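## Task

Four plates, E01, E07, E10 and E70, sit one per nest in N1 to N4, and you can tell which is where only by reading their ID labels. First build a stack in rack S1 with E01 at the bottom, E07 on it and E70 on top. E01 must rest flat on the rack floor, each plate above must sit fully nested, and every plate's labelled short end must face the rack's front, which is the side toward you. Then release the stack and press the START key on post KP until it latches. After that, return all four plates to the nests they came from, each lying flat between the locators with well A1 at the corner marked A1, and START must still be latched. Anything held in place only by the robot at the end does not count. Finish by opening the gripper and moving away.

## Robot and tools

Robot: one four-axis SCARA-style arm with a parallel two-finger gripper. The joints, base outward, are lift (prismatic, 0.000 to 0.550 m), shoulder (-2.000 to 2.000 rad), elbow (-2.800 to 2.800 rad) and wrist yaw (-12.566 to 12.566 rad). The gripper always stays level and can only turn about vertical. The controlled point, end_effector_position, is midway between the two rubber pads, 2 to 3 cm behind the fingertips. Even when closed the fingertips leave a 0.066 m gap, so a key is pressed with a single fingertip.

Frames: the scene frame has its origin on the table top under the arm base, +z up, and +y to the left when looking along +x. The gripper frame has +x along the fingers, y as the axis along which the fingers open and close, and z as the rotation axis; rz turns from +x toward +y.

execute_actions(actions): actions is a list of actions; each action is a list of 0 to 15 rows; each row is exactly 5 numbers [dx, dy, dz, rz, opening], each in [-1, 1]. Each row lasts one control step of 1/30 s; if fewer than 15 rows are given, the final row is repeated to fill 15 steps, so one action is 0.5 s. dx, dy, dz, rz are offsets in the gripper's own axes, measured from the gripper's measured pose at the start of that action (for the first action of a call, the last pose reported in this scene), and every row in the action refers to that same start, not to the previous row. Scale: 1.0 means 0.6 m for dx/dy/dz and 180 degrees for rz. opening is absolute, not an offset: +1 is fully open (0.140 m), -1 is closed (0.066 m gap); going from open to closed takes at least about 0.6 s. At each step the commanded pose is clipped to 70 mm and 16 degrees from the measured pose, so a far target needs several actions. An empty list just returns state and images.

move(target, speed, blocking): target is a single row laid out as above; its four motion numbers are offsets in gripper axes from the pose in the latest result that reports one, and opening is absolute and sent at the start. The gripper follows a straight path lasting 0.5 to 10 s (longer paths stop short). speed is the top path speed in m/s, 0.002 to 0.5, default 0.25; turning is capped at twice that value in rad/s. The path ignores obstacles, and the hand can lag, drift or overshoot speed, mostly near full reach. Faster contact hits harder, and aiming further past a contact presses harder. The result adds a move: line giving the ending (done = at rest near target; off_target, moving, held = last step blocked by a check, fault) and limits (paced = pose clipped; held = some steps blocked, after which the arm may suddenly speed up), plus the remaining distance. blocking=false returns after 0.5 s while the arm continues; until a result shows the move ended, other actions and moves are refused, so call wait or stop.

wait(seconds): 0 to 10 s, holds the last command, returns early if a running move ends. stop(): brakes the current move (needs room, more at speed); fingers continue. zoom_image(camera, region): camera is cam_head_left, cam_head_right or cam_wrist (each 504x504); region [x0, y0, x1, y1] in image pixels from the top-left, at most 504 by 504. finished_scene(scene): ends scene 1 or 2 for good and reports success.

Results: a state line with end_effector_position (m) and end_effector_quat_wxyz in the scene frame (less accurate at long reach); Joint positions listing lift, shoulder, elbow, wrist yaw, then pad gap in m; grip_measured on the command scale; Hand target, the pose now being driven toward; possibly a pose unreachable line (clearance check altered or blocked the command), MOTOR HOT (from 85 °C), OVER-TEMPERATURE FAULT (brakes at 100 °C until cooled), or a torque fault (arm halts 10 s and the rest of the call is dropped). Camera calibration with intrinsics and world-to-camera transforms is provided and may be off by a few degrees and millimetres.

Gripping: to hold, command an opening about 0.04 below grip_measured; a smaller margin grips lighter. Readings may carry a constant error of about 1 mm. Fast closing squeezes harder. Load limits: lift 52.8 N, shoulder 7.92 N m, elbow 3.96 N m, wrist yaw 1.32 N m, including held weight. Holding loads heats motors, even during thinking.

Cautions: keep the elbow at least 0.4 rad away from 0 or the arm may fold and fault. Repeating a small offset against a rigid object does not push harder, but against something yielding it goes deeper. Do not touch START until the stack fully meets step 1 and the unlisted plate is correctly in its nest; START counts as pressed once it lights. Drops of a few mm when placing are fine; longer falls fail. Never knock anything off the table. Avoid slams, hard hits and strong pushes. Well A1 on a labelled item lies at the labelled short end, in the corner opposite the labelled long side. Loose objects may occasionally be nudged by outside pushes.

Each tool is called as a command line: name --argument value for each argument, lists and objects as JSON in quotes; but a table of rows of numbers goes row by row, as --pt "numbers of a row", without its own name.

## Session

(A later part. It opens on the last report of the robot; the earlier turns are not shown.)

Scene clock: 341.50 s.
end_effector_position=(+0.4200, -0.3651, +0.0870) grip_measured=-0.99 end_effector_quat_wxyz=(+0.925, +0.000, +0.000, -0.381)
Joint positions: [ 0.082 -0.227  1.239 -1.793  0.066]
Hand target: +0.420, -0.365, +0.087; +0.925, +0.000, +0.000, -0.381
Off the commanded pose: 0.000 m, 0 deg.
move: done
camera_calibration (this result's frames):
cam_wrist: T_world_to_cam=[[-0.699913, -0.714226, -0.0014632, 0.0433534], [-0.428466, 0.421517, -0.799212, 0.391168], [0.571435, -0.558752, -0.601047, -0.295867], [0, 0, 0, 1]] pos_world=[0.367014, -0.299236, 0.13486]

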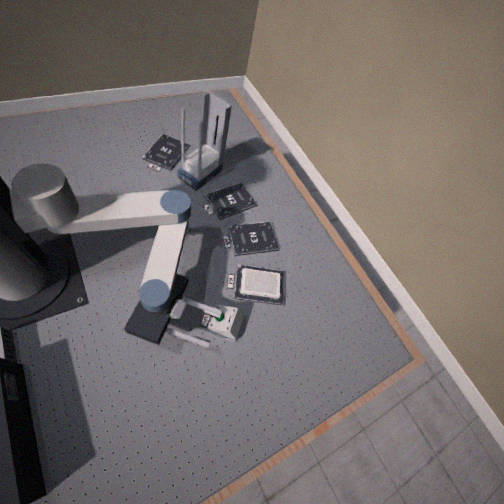

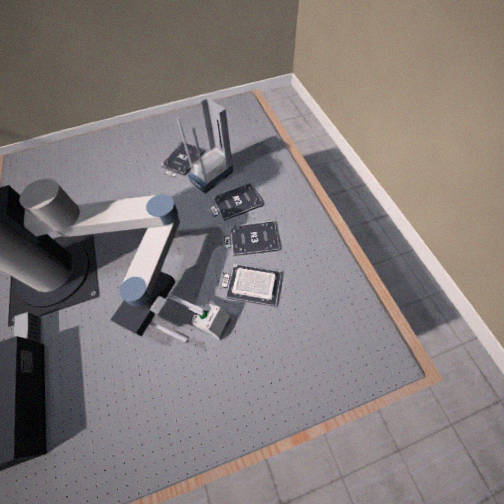

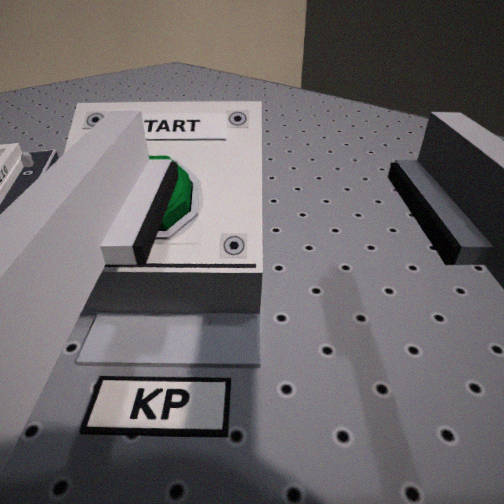

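move --target '[0.0039, 0, -0.00733, 0, -1.0]' --speed 0.01

move --target '[0.00157, 0, -0.00293, 0, -1.0]' --speed 0.006

move --target '[0.00157, 0, -0.00293, 0, -1.0]' --speed 0.006

Scene clock: 348.07 s.
end_effector_position=(+0.4216, -0.3666, +0.0828) grip_measured=-0.99 end_effector_quat_wxyz=(+0.925, +0.000, +0.000, -0.380)
Joint positions: [ 0.078 -0.229  1.249 -1.801  0.066]
Hand target: +0.422, -0.367, +0.083; +0.925, +0.000, +0.000, -0.381
Off the commanded pose: 0.000 m, 0 deg.
move: done
camera_calibration (this result's frames):
cam_wrist: T_world_to_cam=[[-0.699687, -0.714448, -0.0014632, 0.0432134], [-0.4286, 0.421381, -0.799212, 0.389147], [0.571612, -0.558571, -0.601047, -0.300175], [0, 0, 0, 1]] pos_world=[0.368608, -0.300774, 0.130655]

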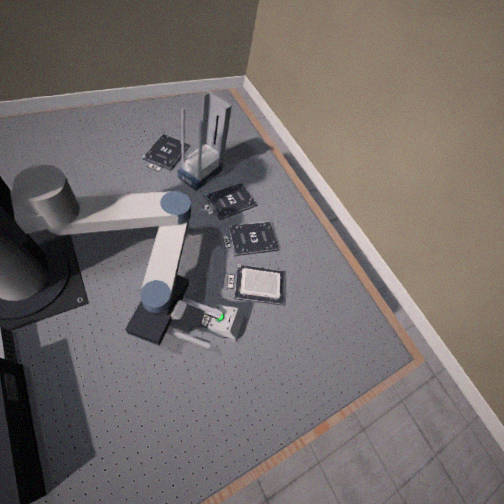

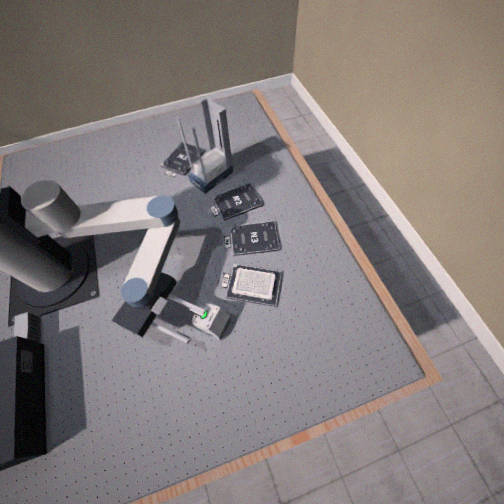

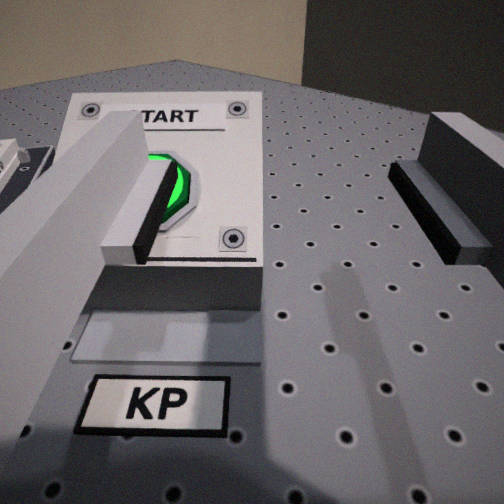

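Scene clock: 348.77 s.
end_effector_position=(+0.4222, -0.3672, +0.0812) grip_measured=-0.99 end_effector_quat_wxyz=(+0.925, +0.000, +0.000, -0.380)
Joint positions: [ 0.076 -0.23   1.253 -1.803  0.066]
Hand target: +0.422, -0.367, +0.081; +0.925, +0.000, +0.000, -0.380
Off the commanded pose: 0.000 m, 0 deg.
move: done
camera_calibration (this result's frames):
cam_wrist: T_world_to_cam=[[-0.699631, -0.714503, -0.0014632, 0.0431632], [-0.428633, 0.421347, -0.799212, 0.388409], [0.571656, -0.558526, -0.601047, -0.301711], [0, 0, 0, 1]] pos_world=[0.369158, -0.301329, 0.129142]

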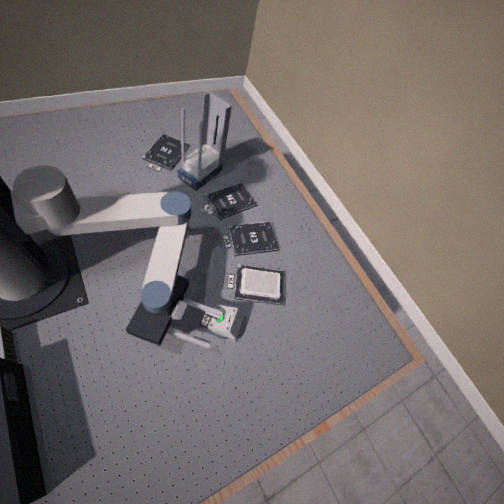

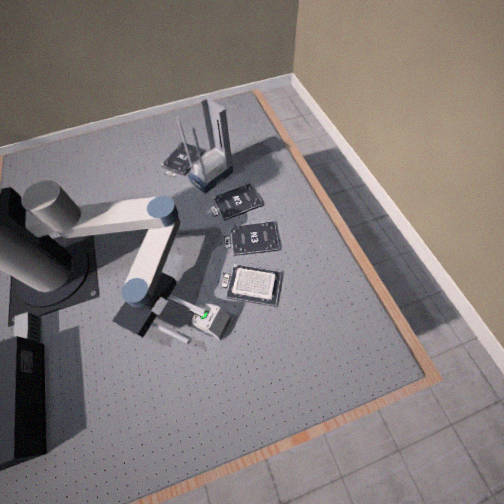

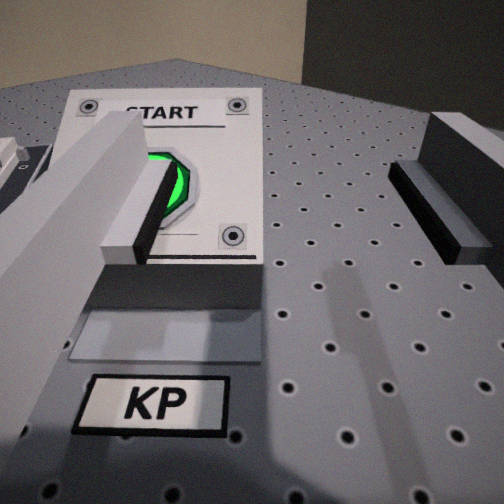

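Scene clock: 349.47 s.
end_effector_position=(+0.4223, -0.3674, +0.0806) grip_measured=-0.99 end_effector_quat_wxyz=(+0.925, +0.000, +0.000, -0.380)
Joint positions: [ 0.076 -0.23   1.254 -1.803  0.066]
Hand target: +0.423, -0.368, +0.079; +0.925, +0.000, +0.000, -0.380
Off the commanded pose: 0.001 m, 0 deg.
move: done
camera_calibration (this result's frames):
cam_wrist: T_world_to_cam=[[-0.699103, -0.71502, -0.0014632, 0.0427202], [-0.428944, 0.421031, -0.799212, 0.388043], [0.572068, -0.558104, -0.601047, -0.302311], [0, 0, 0, 1]] pos_world=[0.369257, -0.301553, 0.128488]

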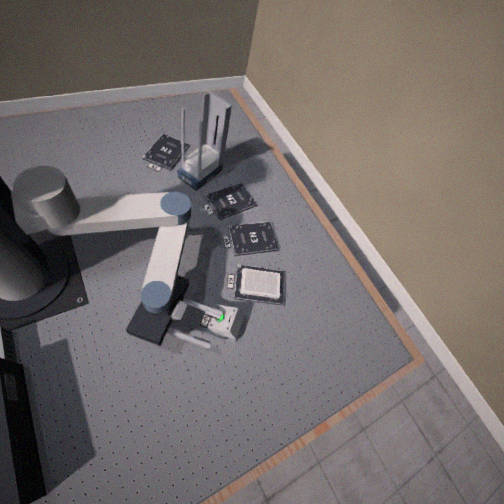

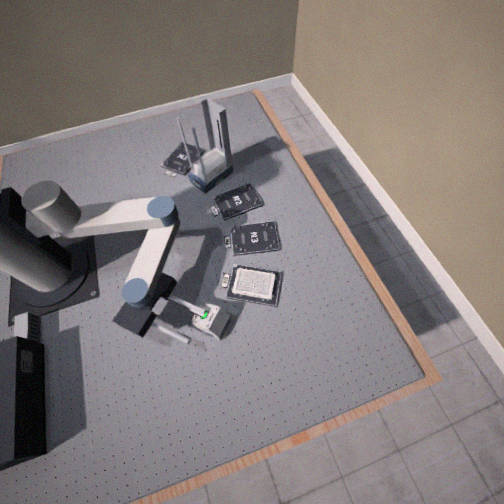

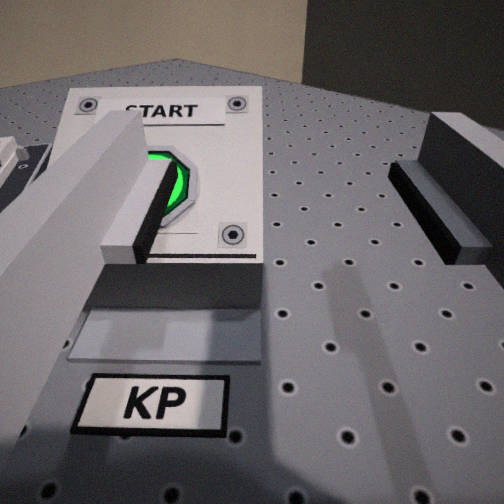

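The key has bottomed out, so I'm backing off now.

move --target '[-0.05, 0, 0.05, 0, -1.0]' --speed 0.08

zoom_image --camera "cam_wrist" --region '[60, 100, 300, 340]'

Scene clock: 352.03 s.
end_effector_position=(+0.4008, -0.3463, +0.1107) grip_measured=-0.99 end_effector_quat_wxyz=(+0.925, +0.000, +0.000, -0.380)
Joint positions: [ 0.106 -0.21   1.12  -1.689  0.066]
Hand target: +0.401, -0.346, +0.111; +0.925, +0.000, +0.000, -0.380
Off the commanded pose: 0.000 m, 0 deg.
move: done
camera_calibration (this result's frames):
cam_wrist: T_world_to_cam=[[-0.699546, -0.714586, -0.0014632, 0.0431122], [-0.428683, 0.421297, -0.799212, 0.39399], [0.571722, -0.558459, -0.601047, -0.260196], [0, 0, 0, 1]] pos_world=[0.347816, -0.280488, 0.158554]

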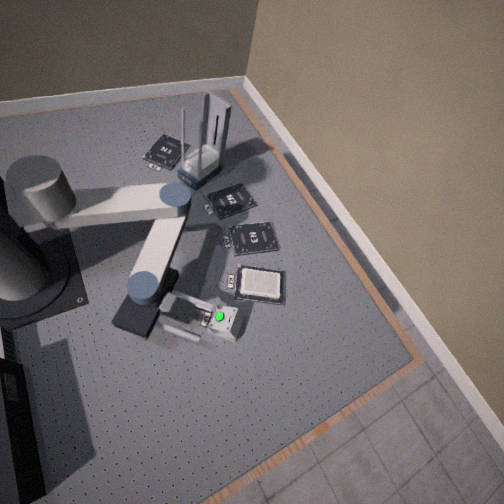

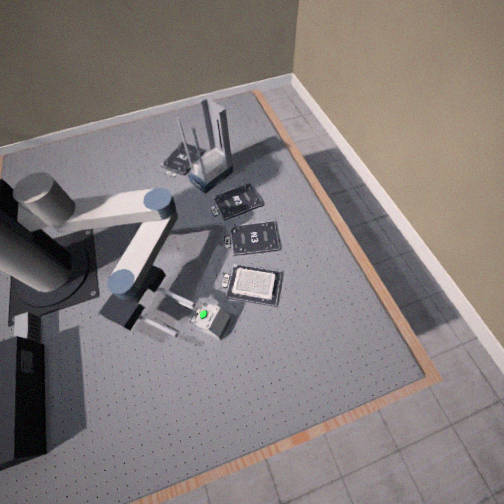

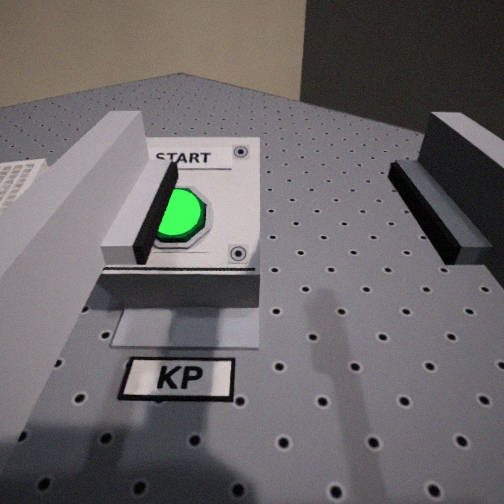

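Region (60, 100, 300, 340) of cam_wrist's 504x504 image, scaled by 2.100, with more detail than that image has.

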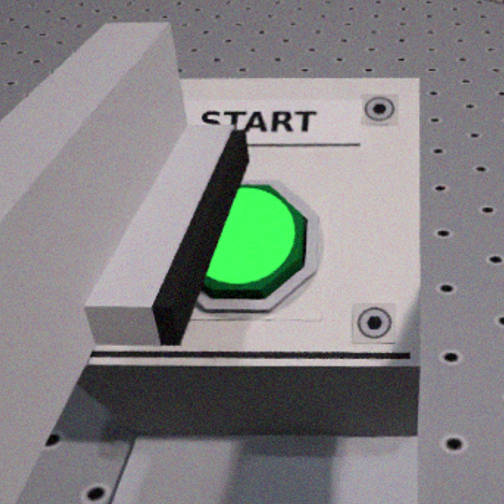

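move --target '[-0.44281, 0.77116, -0.0358, 0.39749, 0.2]' --speed 0.3

Scene clock: 360.47 s.
end_effector_position=(+0.5371, +0.1695, +0.0892) grip_measured=+0.20 end_effector_quat_wxyz=(+0.973, +0.000, +0.000, +0.232)
Joint positions: [ 0.084  1.339  1.037 -1.907  0.11 ]
Hand target: +0.537, +0.169, +0.089; +0.973, +0.000, +0.000, +0.232
Off the commanded pose: 0.000 m, 0 deg.
move: done
camera_calibration (this result's frames):
cam_wrist: T_world_to_cam=[[0.457006, -0.889462, -0.0014632, -0.0846016], [-0.535144, -0.273643, -0.799212, 0.392939], [0.710469, 0.366028, -0.601047, -0.294158], [0, 0, 0, 1]] pos_world=[0.457932, 0.139945, 0.137115]

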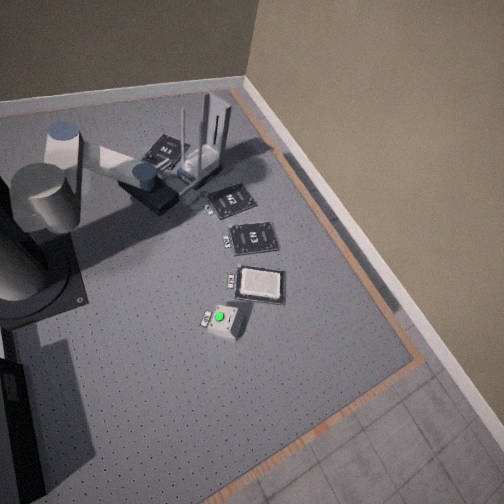

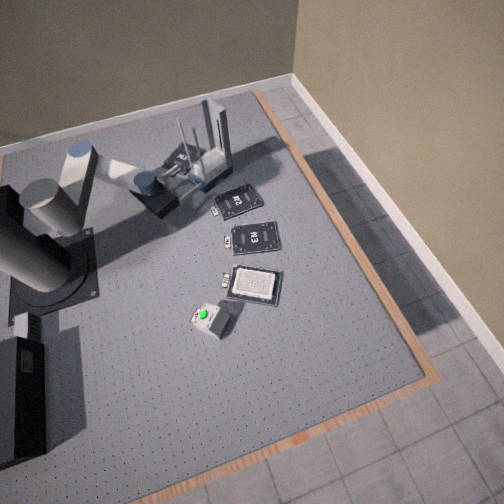

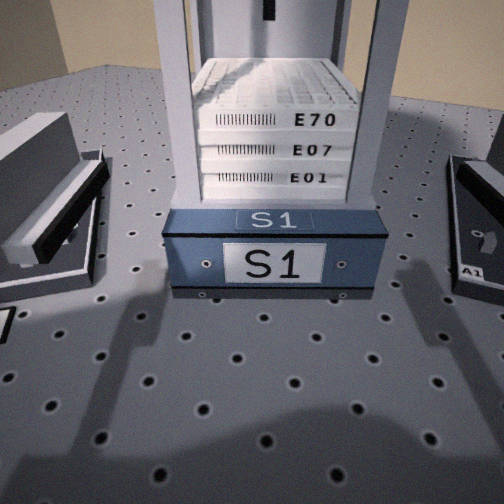

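move --target '[0.20013, -0.00024, 0, -0.00027, 0.2]' --speed 0.2

Scene clock: 364.87 s.
end_effector_position=(+0.6443, +0.2237, +0.0892) grip_measured=+0.20 end_effector_quat_wxyz=(+0.973, +0.000, +0.000, +0.232)
Joint positions: [ 0.084  1.118  1.633 -2.283  0.11 ]
Hand target: +0.644, +0.224, +0.089; +0.973, +0.000, +0.000, +0.232
Off the commanded pose: 0.000 m, 0 deg.
move: done
camera_calibration (this result's frames):
cam_wrist: T_world_to_cam=[[0.456517, -0.889714, -0.0014632, -0.084961], [-0.535295, -0.273348, -0.799212, 0.465183], [0.71067, 0.365637, -0.601047, -0.390215], [0, 0, 0, 1]] pos_world=[0.56511, 0.194243, 0.137117]

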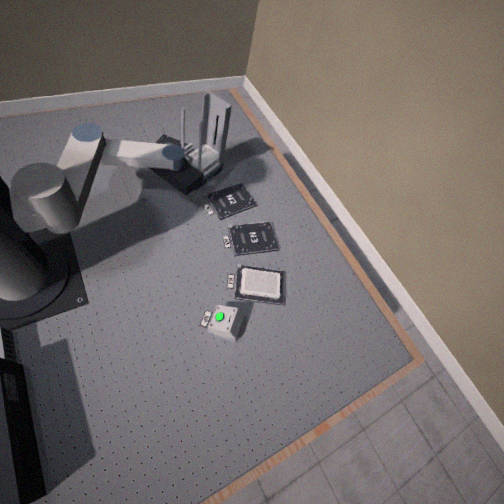

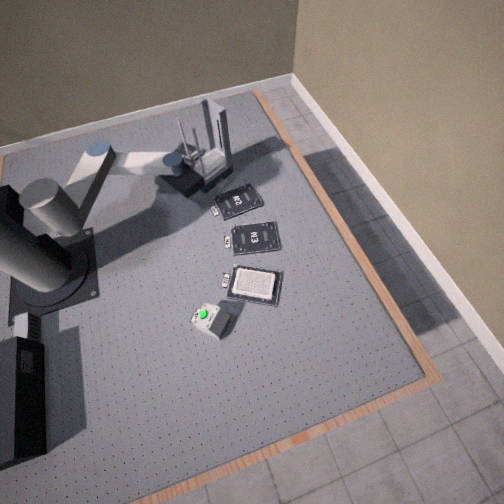

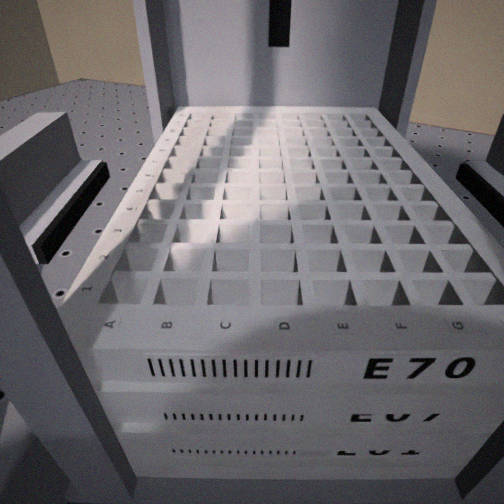

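The view matches the reference, so I'll grip and lift.

execute_actions --actions '[[[0,0,0,0,0.15],[0,0,0,0,0.1],[0,0,0,0,0.05],[0,0,0,0,0.0],[0,0,0,0,-0.05],[0,0,0,0,-0.1],[0,0,0,0,-0.15],[0,0,0,0,-0.2],[0,0,0,0,-0.25],[0,0,0,0,-0.3],[0,0,0,0,-0.35],[0,0,0,0,-0.4],[0,0,0,0,-0.44],[0,0,0,0,-0.47],[0,0,0,0,-0.49]],[[0,0,0,0,-0.5],[0,0,0,0,-0.51],[0,0,0,0,-0.52],[0,0,0,0,-0.53],[0,0,0,0,-0.535],[0,0,0,0,-0.54],[0,0,0,0,-0.545],[0,0,0,0,-0.55],[0,0,0,0,-0.555],[0,0,0,0,-0.56],[0,0,0,0,-0.565],[0,0,0,0,-0.57],[0,0,0,0,-0.58],[0,0,0,0,-0.59],[0,0,0,0,-0.6]]]'

move --target '[0, 0, 0.02, 0, -0.6]' --speed 0.04

move --target '[0, 0, 0.373, 0, -0.6]' --speed 0.22

Scene clock: 370.50 s.
end_effector_position=(+0.6443, +0.2237, +0.0892) grip_measured=-0.56 end_effector_quat_wxyz=(+0.973, +0.000, +0.000, +0.232)
Joint positions: [ 0.084  1.118  1.633 -2.283  0.082]
Hand target: +0.644, +0.224, +0.089; +0.973, +0.000, +0.000, +0.232
Off the commanded pose: 0.000 m, 0 deg.
camera_calibration (this result's frames):
cam_wrist: T_world_to_cam=[[0.456432, -0.889757, -0.0014632, -0.084917], [-0.535321, -0.273298, -0.799212, 0.465185], [0.710705, 0.36557, -0.601047, -0.390219], [0, 0, 0, 1]] pos_world=[0.565113, 0.194231, 0.137117]

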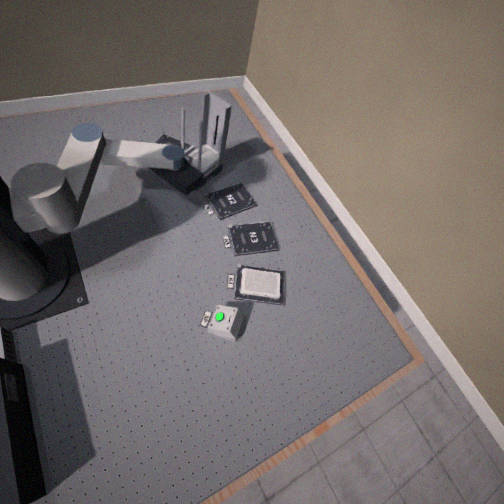

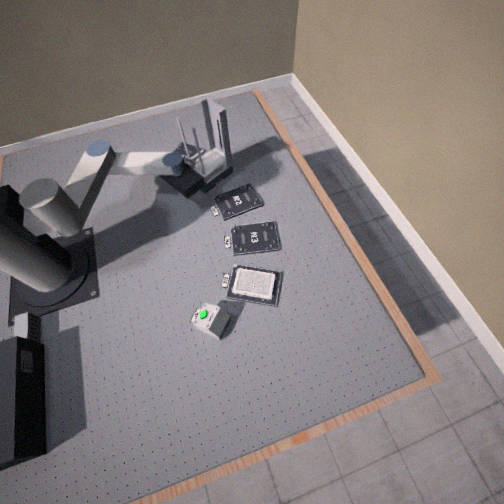

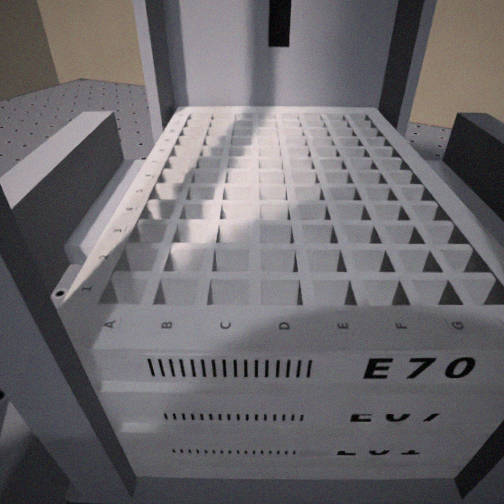

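Scene clock: 371.20 s.
end_effector_position=(+0.6443, +0.2237, +0.1013) grip_measured=-0.56 end_effector_quat_wxyz=(+0.973, +0.000, +0.000, +0.232)
Joint positions: [ 0.096  1.118  1.633 -2.283  0.082]
Hand target: +0.644, +0.224, +0.101; +0.973, +0.000, +0.000, +0.232
Off the commanded pose: 0.000 m, 0 deg.
move: done
camera_calibration (this result's frames):
cam_wrist: T_world_to_cam=[[0.456431, -0.889758, -0.0014632, -0.0848986], [-0.535321, -0.273297, -0.799212, 0.47481], [0.710705, 0.365568, -0.601047, -0.382981], [0, 0, 0, 1]] pos_world=[0.565113, 0.19423, 0.14916]

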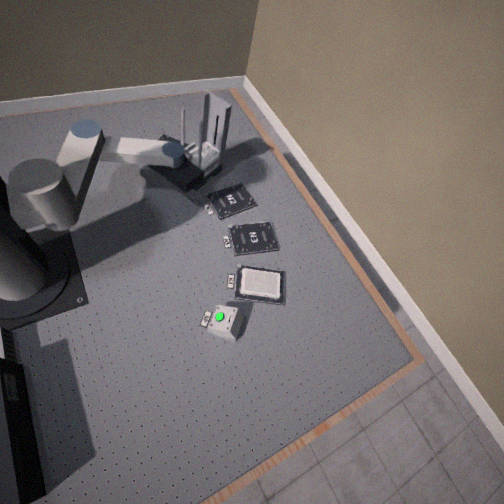

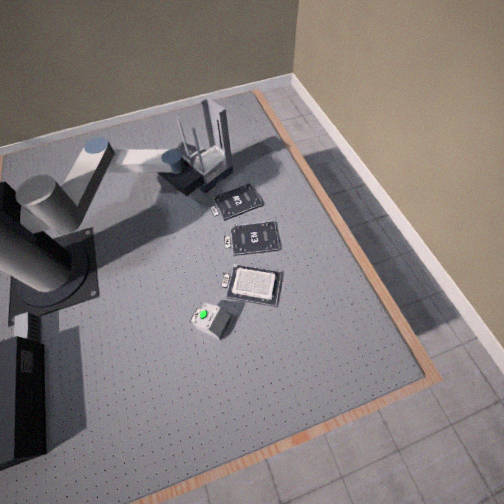

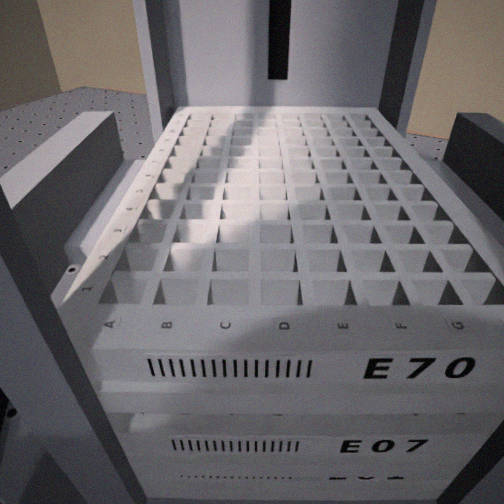

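Scene clock: 372.63 s.
end_effector_position=(+0.6443, +0.2237, +0.3251) grip_measured=-0.56 end_effector_quat_wxyz=(+0.973, +0.000, +0.000, +0.232)
Joint positions: [ 0.32   1.118  1.633 -2.283  0.082]
Hand target: +0.644, +0.224, +0.325; +0.973, +0.000, +0.000, +0.232
Off the commanded pose: 0.000 m, 0 deg.
move: done
camera_calibration (this result's frames):
cam_wrist: T_world_to_cam=[[0.456478, -0.889733, -0.0014632, -0.0845879], [-0.535307, -0.273325, -0.799212, 0.653718], [0.710686, 0.365606, -0.601047, -0.248436], [0, 0, 0, 1]] pos_world=[0.565112, 0.194246, 0.373014]

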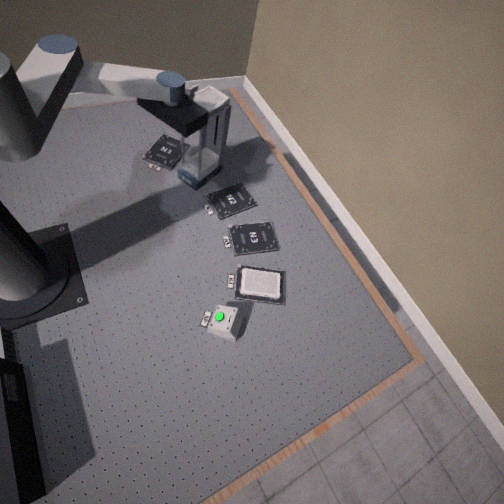

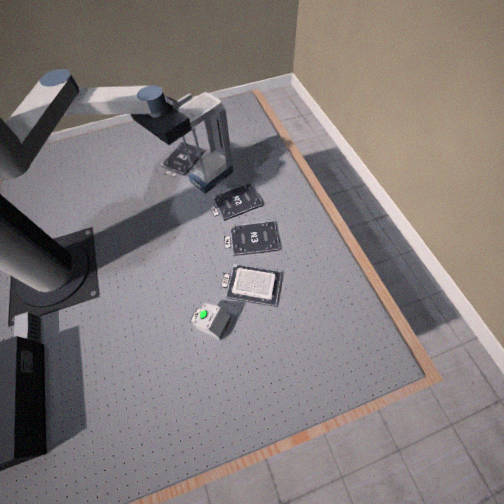

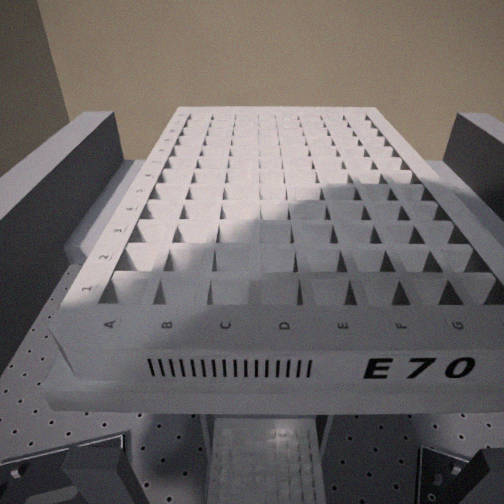

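move --target '[-0.0535, -0.2825, 0, -0.1212, -0.6]' --speed 0.25

Scene clock: 377.13 s.
end_effector_position=(+0.6923, +0.0579, +0.3251) grip_measured=-0.56 end_effector_quat_wxyz=(+0.999, +0.000, +0.000, +0.044)
Joint positions: [ 0.32   0.801  1.637 -2.35   0.082]
Hand target: +0.692, +0.058, +0.325; +0.999, +0.000, +0.000, +0.044
Off the commanded pose: 0.000 m, 0 deg.
move: done
camera_calibration (this result's frames):
cam_wrist: T_world_to_cam=[[0.0927397, -0.995689, -0.0014632, 0.00392391], [-0.598566, -0.0545767, -0.799212, 0.665194], [0.795687, 0.0749945, -0.601047, -0.263913], [0, 0, 0, 1]] pos_world=[0.607791, 0.0600031, 0.373013]

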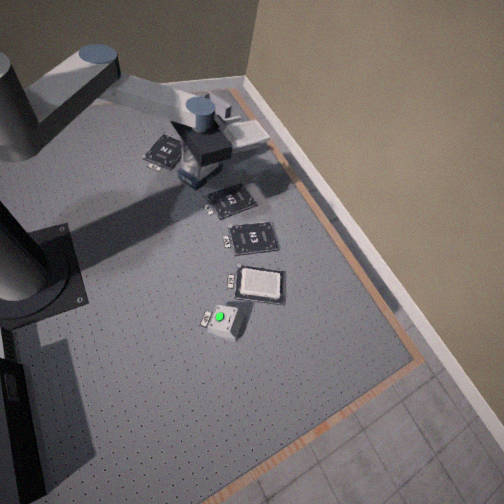

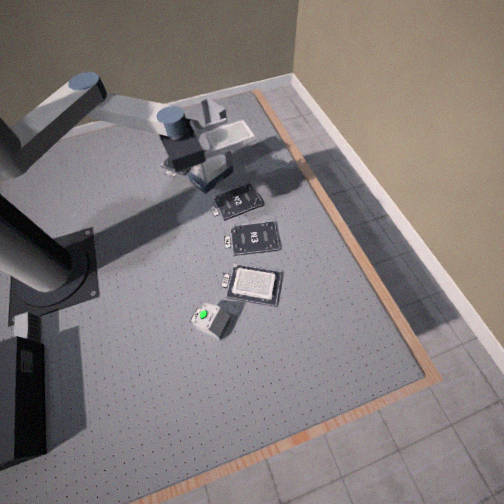

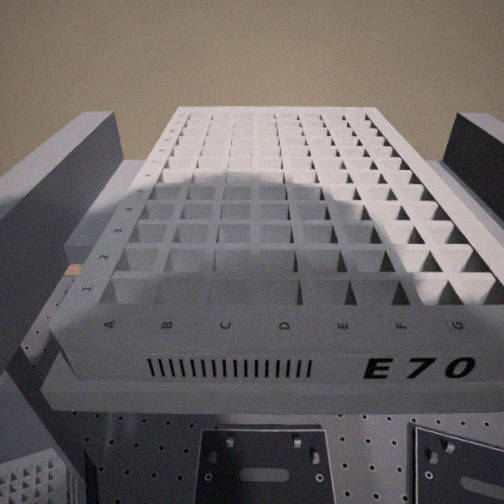

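move --target '[-0.02068, -0.29622, -0.4595, -0.09956, -0.6]' --speed 0.25

Scene clock: 382.20 s.
end_effector_position=(+0.6955, -0.1203, +0.0493) grip_measured=-0.56 end_effector_quat_wxyz=(+0.994, +0.000, +0.000, -0.113)
Joint positions: [ 0.044  0.419  1.716 -2.36   0.082]
Hand target: +0.696, -0.120, +0.049; +0.994, +0.000, +0.000, -0.112
Off the commanded pose: 0.000 m, 0 deg.
move: done
camera_calibration (this result's frames):
cam_wrist: T_world_to_cam=[[-0.218349, -0.97587, -0.0014632, 0.0445211], [-0.58629, 0.13238, -0.799212, 0.450928], [0.780121, -0.17365, -0.601047, -0.437933], [0, 0, 0, 1]] pos_world=[0.615736, -0.0922939, 0.0972339]

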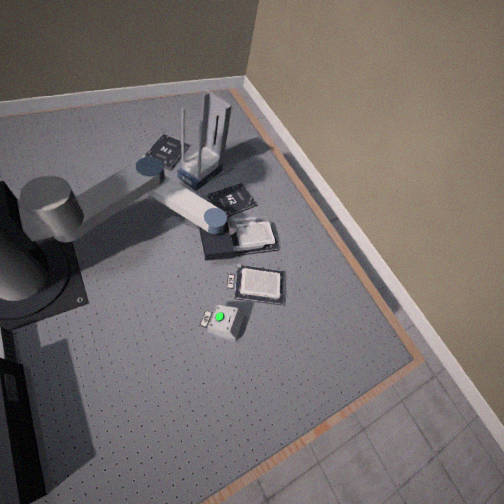

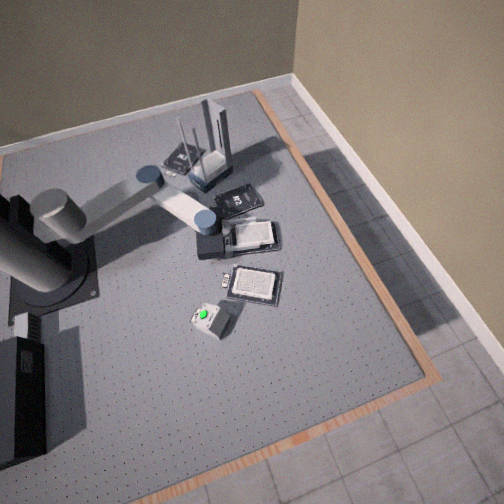

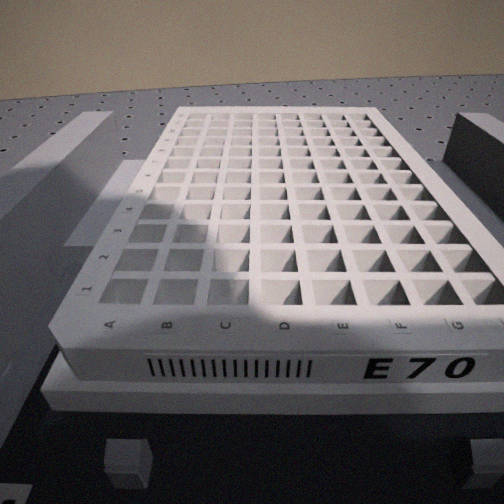

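move --target '[0, 0, -0.024, 0, -0.6]' --speed 0.02

execute_actions --actions '[[[0,0,0,0,-0.58],[0,0,0,0,-0.57],[0,0,0,0,-0.56],[0,0,0,0,-0.55],[0,0,0,0,-0.54],[0,0,0,0,-0.52],[0,0,0,0,-0.5],[0,0,0,0,-0.45],[0,0,0,0,-0.4],[0,0,0,0,-0.35],[0,0,0,0,-0.3],[0,0,0,0,-0.25],[0,0,0,0,-0.2],[0,0,0,0,-0.15],[0,0,0,0,-0.1]]]'

move --target '[0, 0, 0.0433, 0, 0.2]' --speed 0.08

Scene clock: 386.70 s.
end_effector_position=(+0.6955, -0.1203, +0.0349) grip_measured=-0.56 end_effector_quat_wxyz=(+0.994, +0.000, +0.000, -0.113)
Joint positions: [ 0.03   0.419  1.716 -2.36   0.082]
Hand target: +0.695, -0.120, +0.035; +0.994, +0.000, +0.000, -0.113
Off the commanded pose: 0.000 m, 0 deg.
move: done
camera_calibration (this result's frames):
cam_wrist: T_world_to_cam=[[-0.218308, -0.975879, -0.0014632, 0.0444861], [-0.586295, 0.132355, -0.799212, 0.43938], [0.780128, -0.173616, -0.601047, -0.446626], [0, 0, 0, 1]] pos_world=[0.615744, -0.0922827, 0.0827799]

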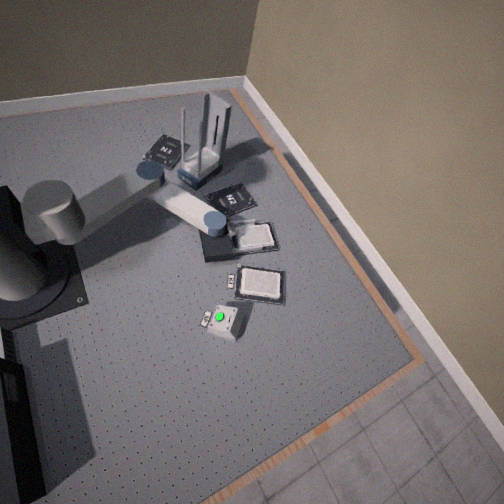

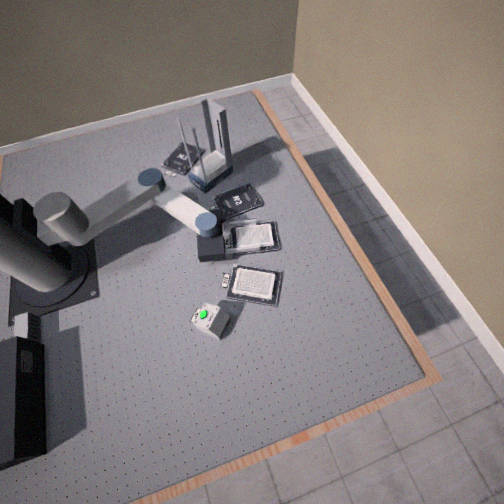

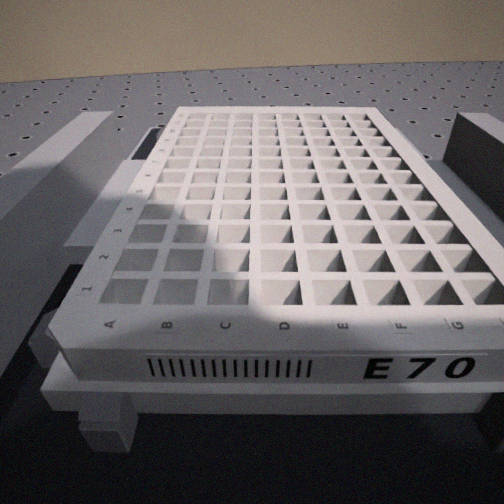

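Scene clock: 387.20 s.
end_effector_position=(+0.6955, -0.1203, +0.0349) grip_measured=-0.14 end_effector_quat_wxyz=(+0.994, +0.000, +0.000, -0.113)
Joint positions: [ 0.03   0.419  1.716 -2.36   0.098]
Hand target: +0.695, -0.120, +0.035; +0.994, +0.000, +0.000, -0.113
Off the commanded pose: 0.000 m, 0 deg.
camera_calibration (this result's frames):
cam_wrist: T_world_to_cam=[[-0.218306, -0.975879, -0.0014632, 0.0444852], [-0.586295, 0.132354, -0.799212, 0.43938], [0.780128, -0.173615, -0.601047, -0.446626], [0, 0, 0, 1]] pos_world=[0.615744, -0.0922826, 0.0827799]

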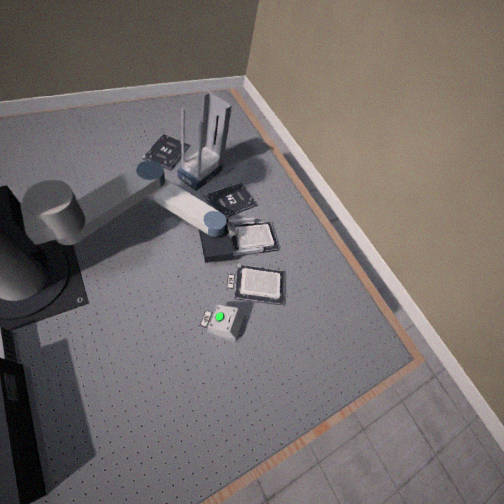

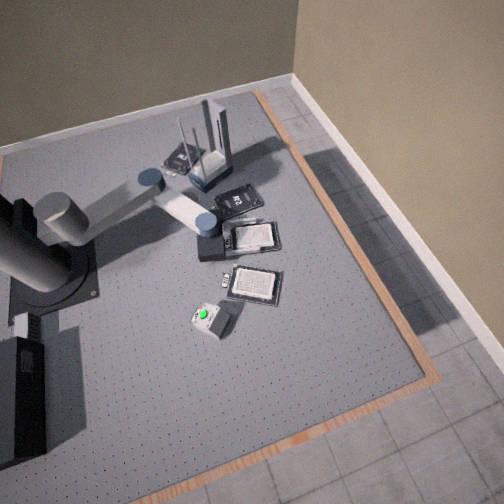

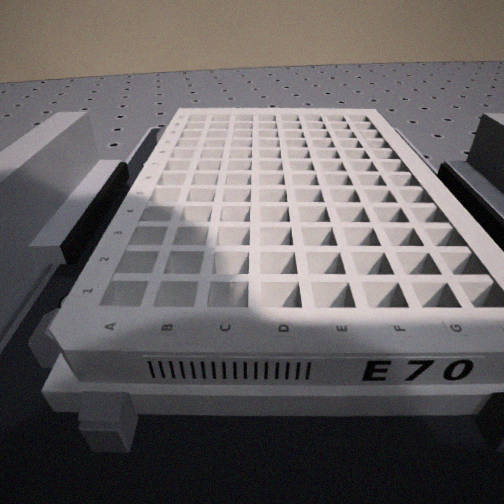

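Scene clock: 387.93 s.
end_effector_position=(+0.6955, -0.1203, +0.0609) grip_measured=+0.20 end_effector_quat_wxyz=(+0.994, +0.000, +0.000, -0.113)
Joint positions: [ 0.056  0.419  1.716 -2.36   0.11 ]
Hand target: +0.695, -0.120, +0.061; +0.994, +0.000, +0.000, -0.113
Off the commanded pose: 0.000 m, 0 deg.
move: done
camera_calibration (this result's frames):
cam_wrist: T_world_to_cam=[[-0.21829, -0.975883, -0.0014632, 0.0445168], [-0.586297, 0.132344, -0.799212, 0.460199], [0.780131, -0.173602, -0.601047, -0.430973], [0, 0, 0, 1]] pos_world=[0.615747, -0.0922795, 0.108827]

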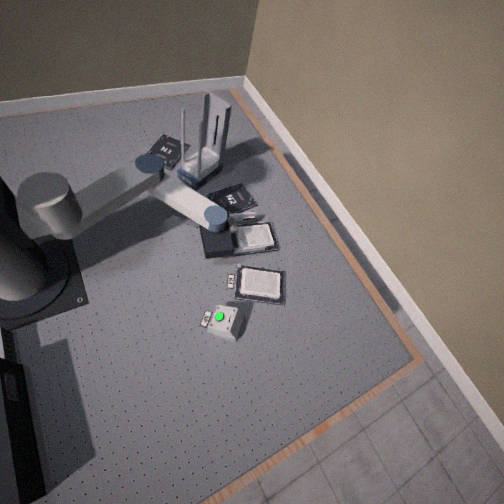

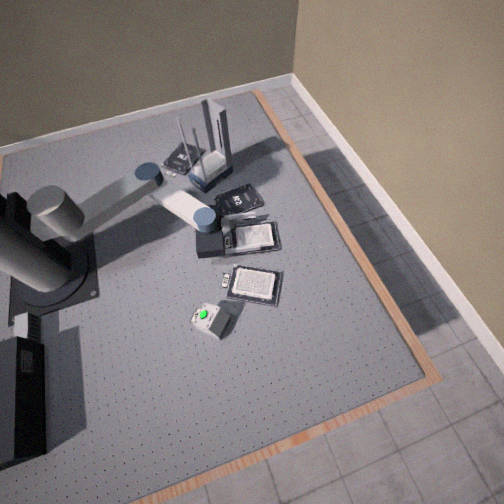

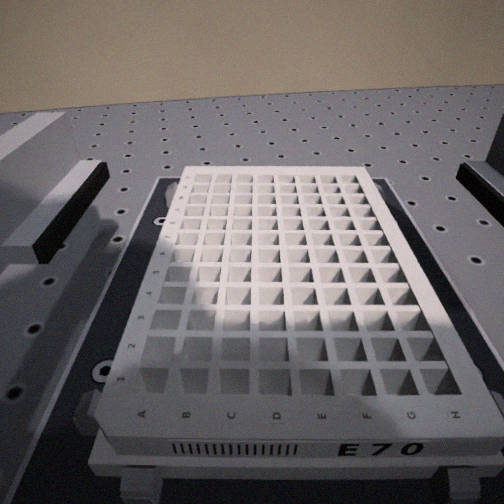

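move --target '[-0.3647, 0.41175, 0.0255, 0.22063, 0.2]' --speed 0.3

Scene clock: 397.40 s.
end_effector_position=(+0.5373, +0.1694, +0.0762) grip_measured=+0.20 end_effector_quat_wxyz=(+0.973, +0.000, +0.000, +0.232)
Joint positions: [ 0.071  1.339  1.037 -1.908  0.11 ]
Hand target: +0.537, +0.169, +0.076; +0.973, +0.000, +0.000, +0.232
Off the commanded pose: 0.000 m, 0 deg.
move: done
camera_calibration (this result's frames):
cam_wrist: T_world_to_cam=[[0.456203, -0.889875, -0.0014632, -0.0842222], [-0.535391, -0.273159, -0.799212, 0.382626], [0.710799, 0.365386, -0.601047, -0.302132], [0, 0, 0, 1]] pos_world=[0.458033, 0.139966, 0.124081]

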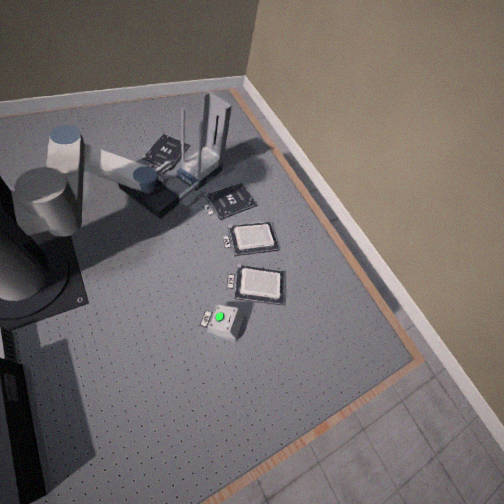

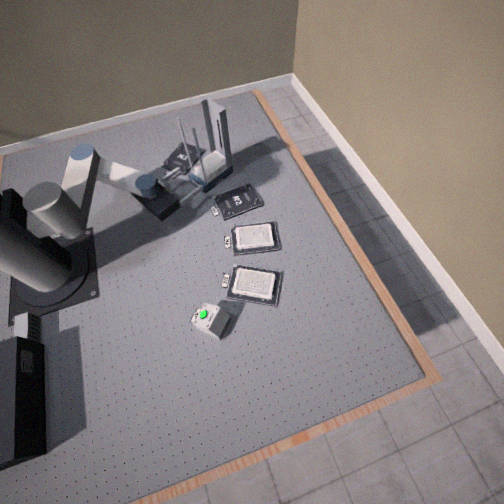

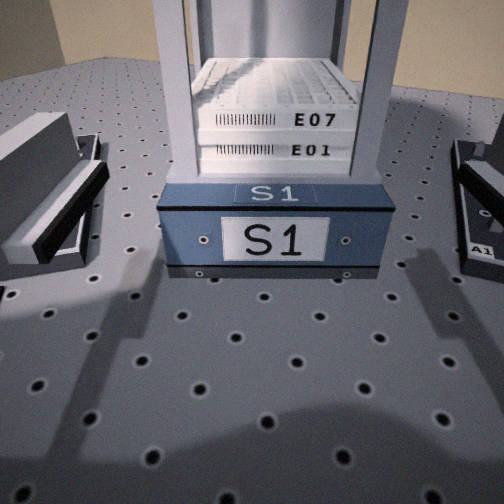

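move --target '[0.20007, -0.00022, 0, -0.00014, 0.2]' --speed 0.2

Scene clock: 402.73 s.
end_effector_position=(+0.6445, +0.2236, +0.0762) grip_measured=+0.20 end_effector_quat_wxyz=(+0.973, +0.000, +0.000, +0.232)
Joint positions: [ 0.071  1.118  1.634 -2.283  0.11 ]
Hand target: +0.644, +0.224, +0.076; +0.973, +0.000, +0.000, +0.232
Off the commanded pose: 0.000 m, 0 deg.
move: done
camera_calibration (this result's frames):
cam_wrist: T_world_to_cam=[[0.456075, -0.88994, -0.0014632, -0.0848448], [-0.535431, -0.273082, -0.799212, 0.454825], [0.710852, 0.365284, -0.601047, -0.39813], [0, 0, 0, 1]] pos_world=[0.565234, 0.194128, 0.124083]

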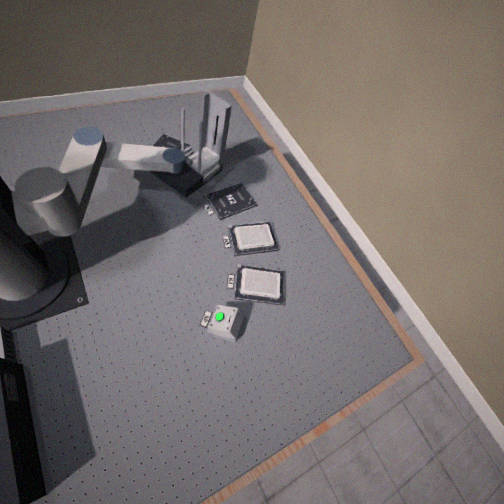

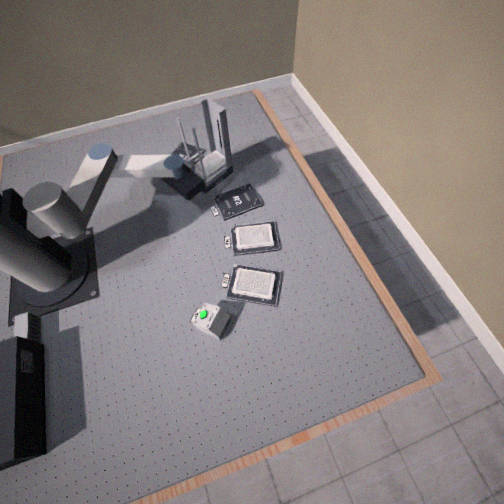

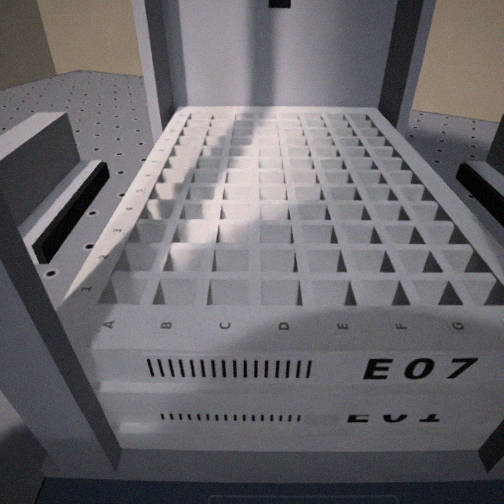

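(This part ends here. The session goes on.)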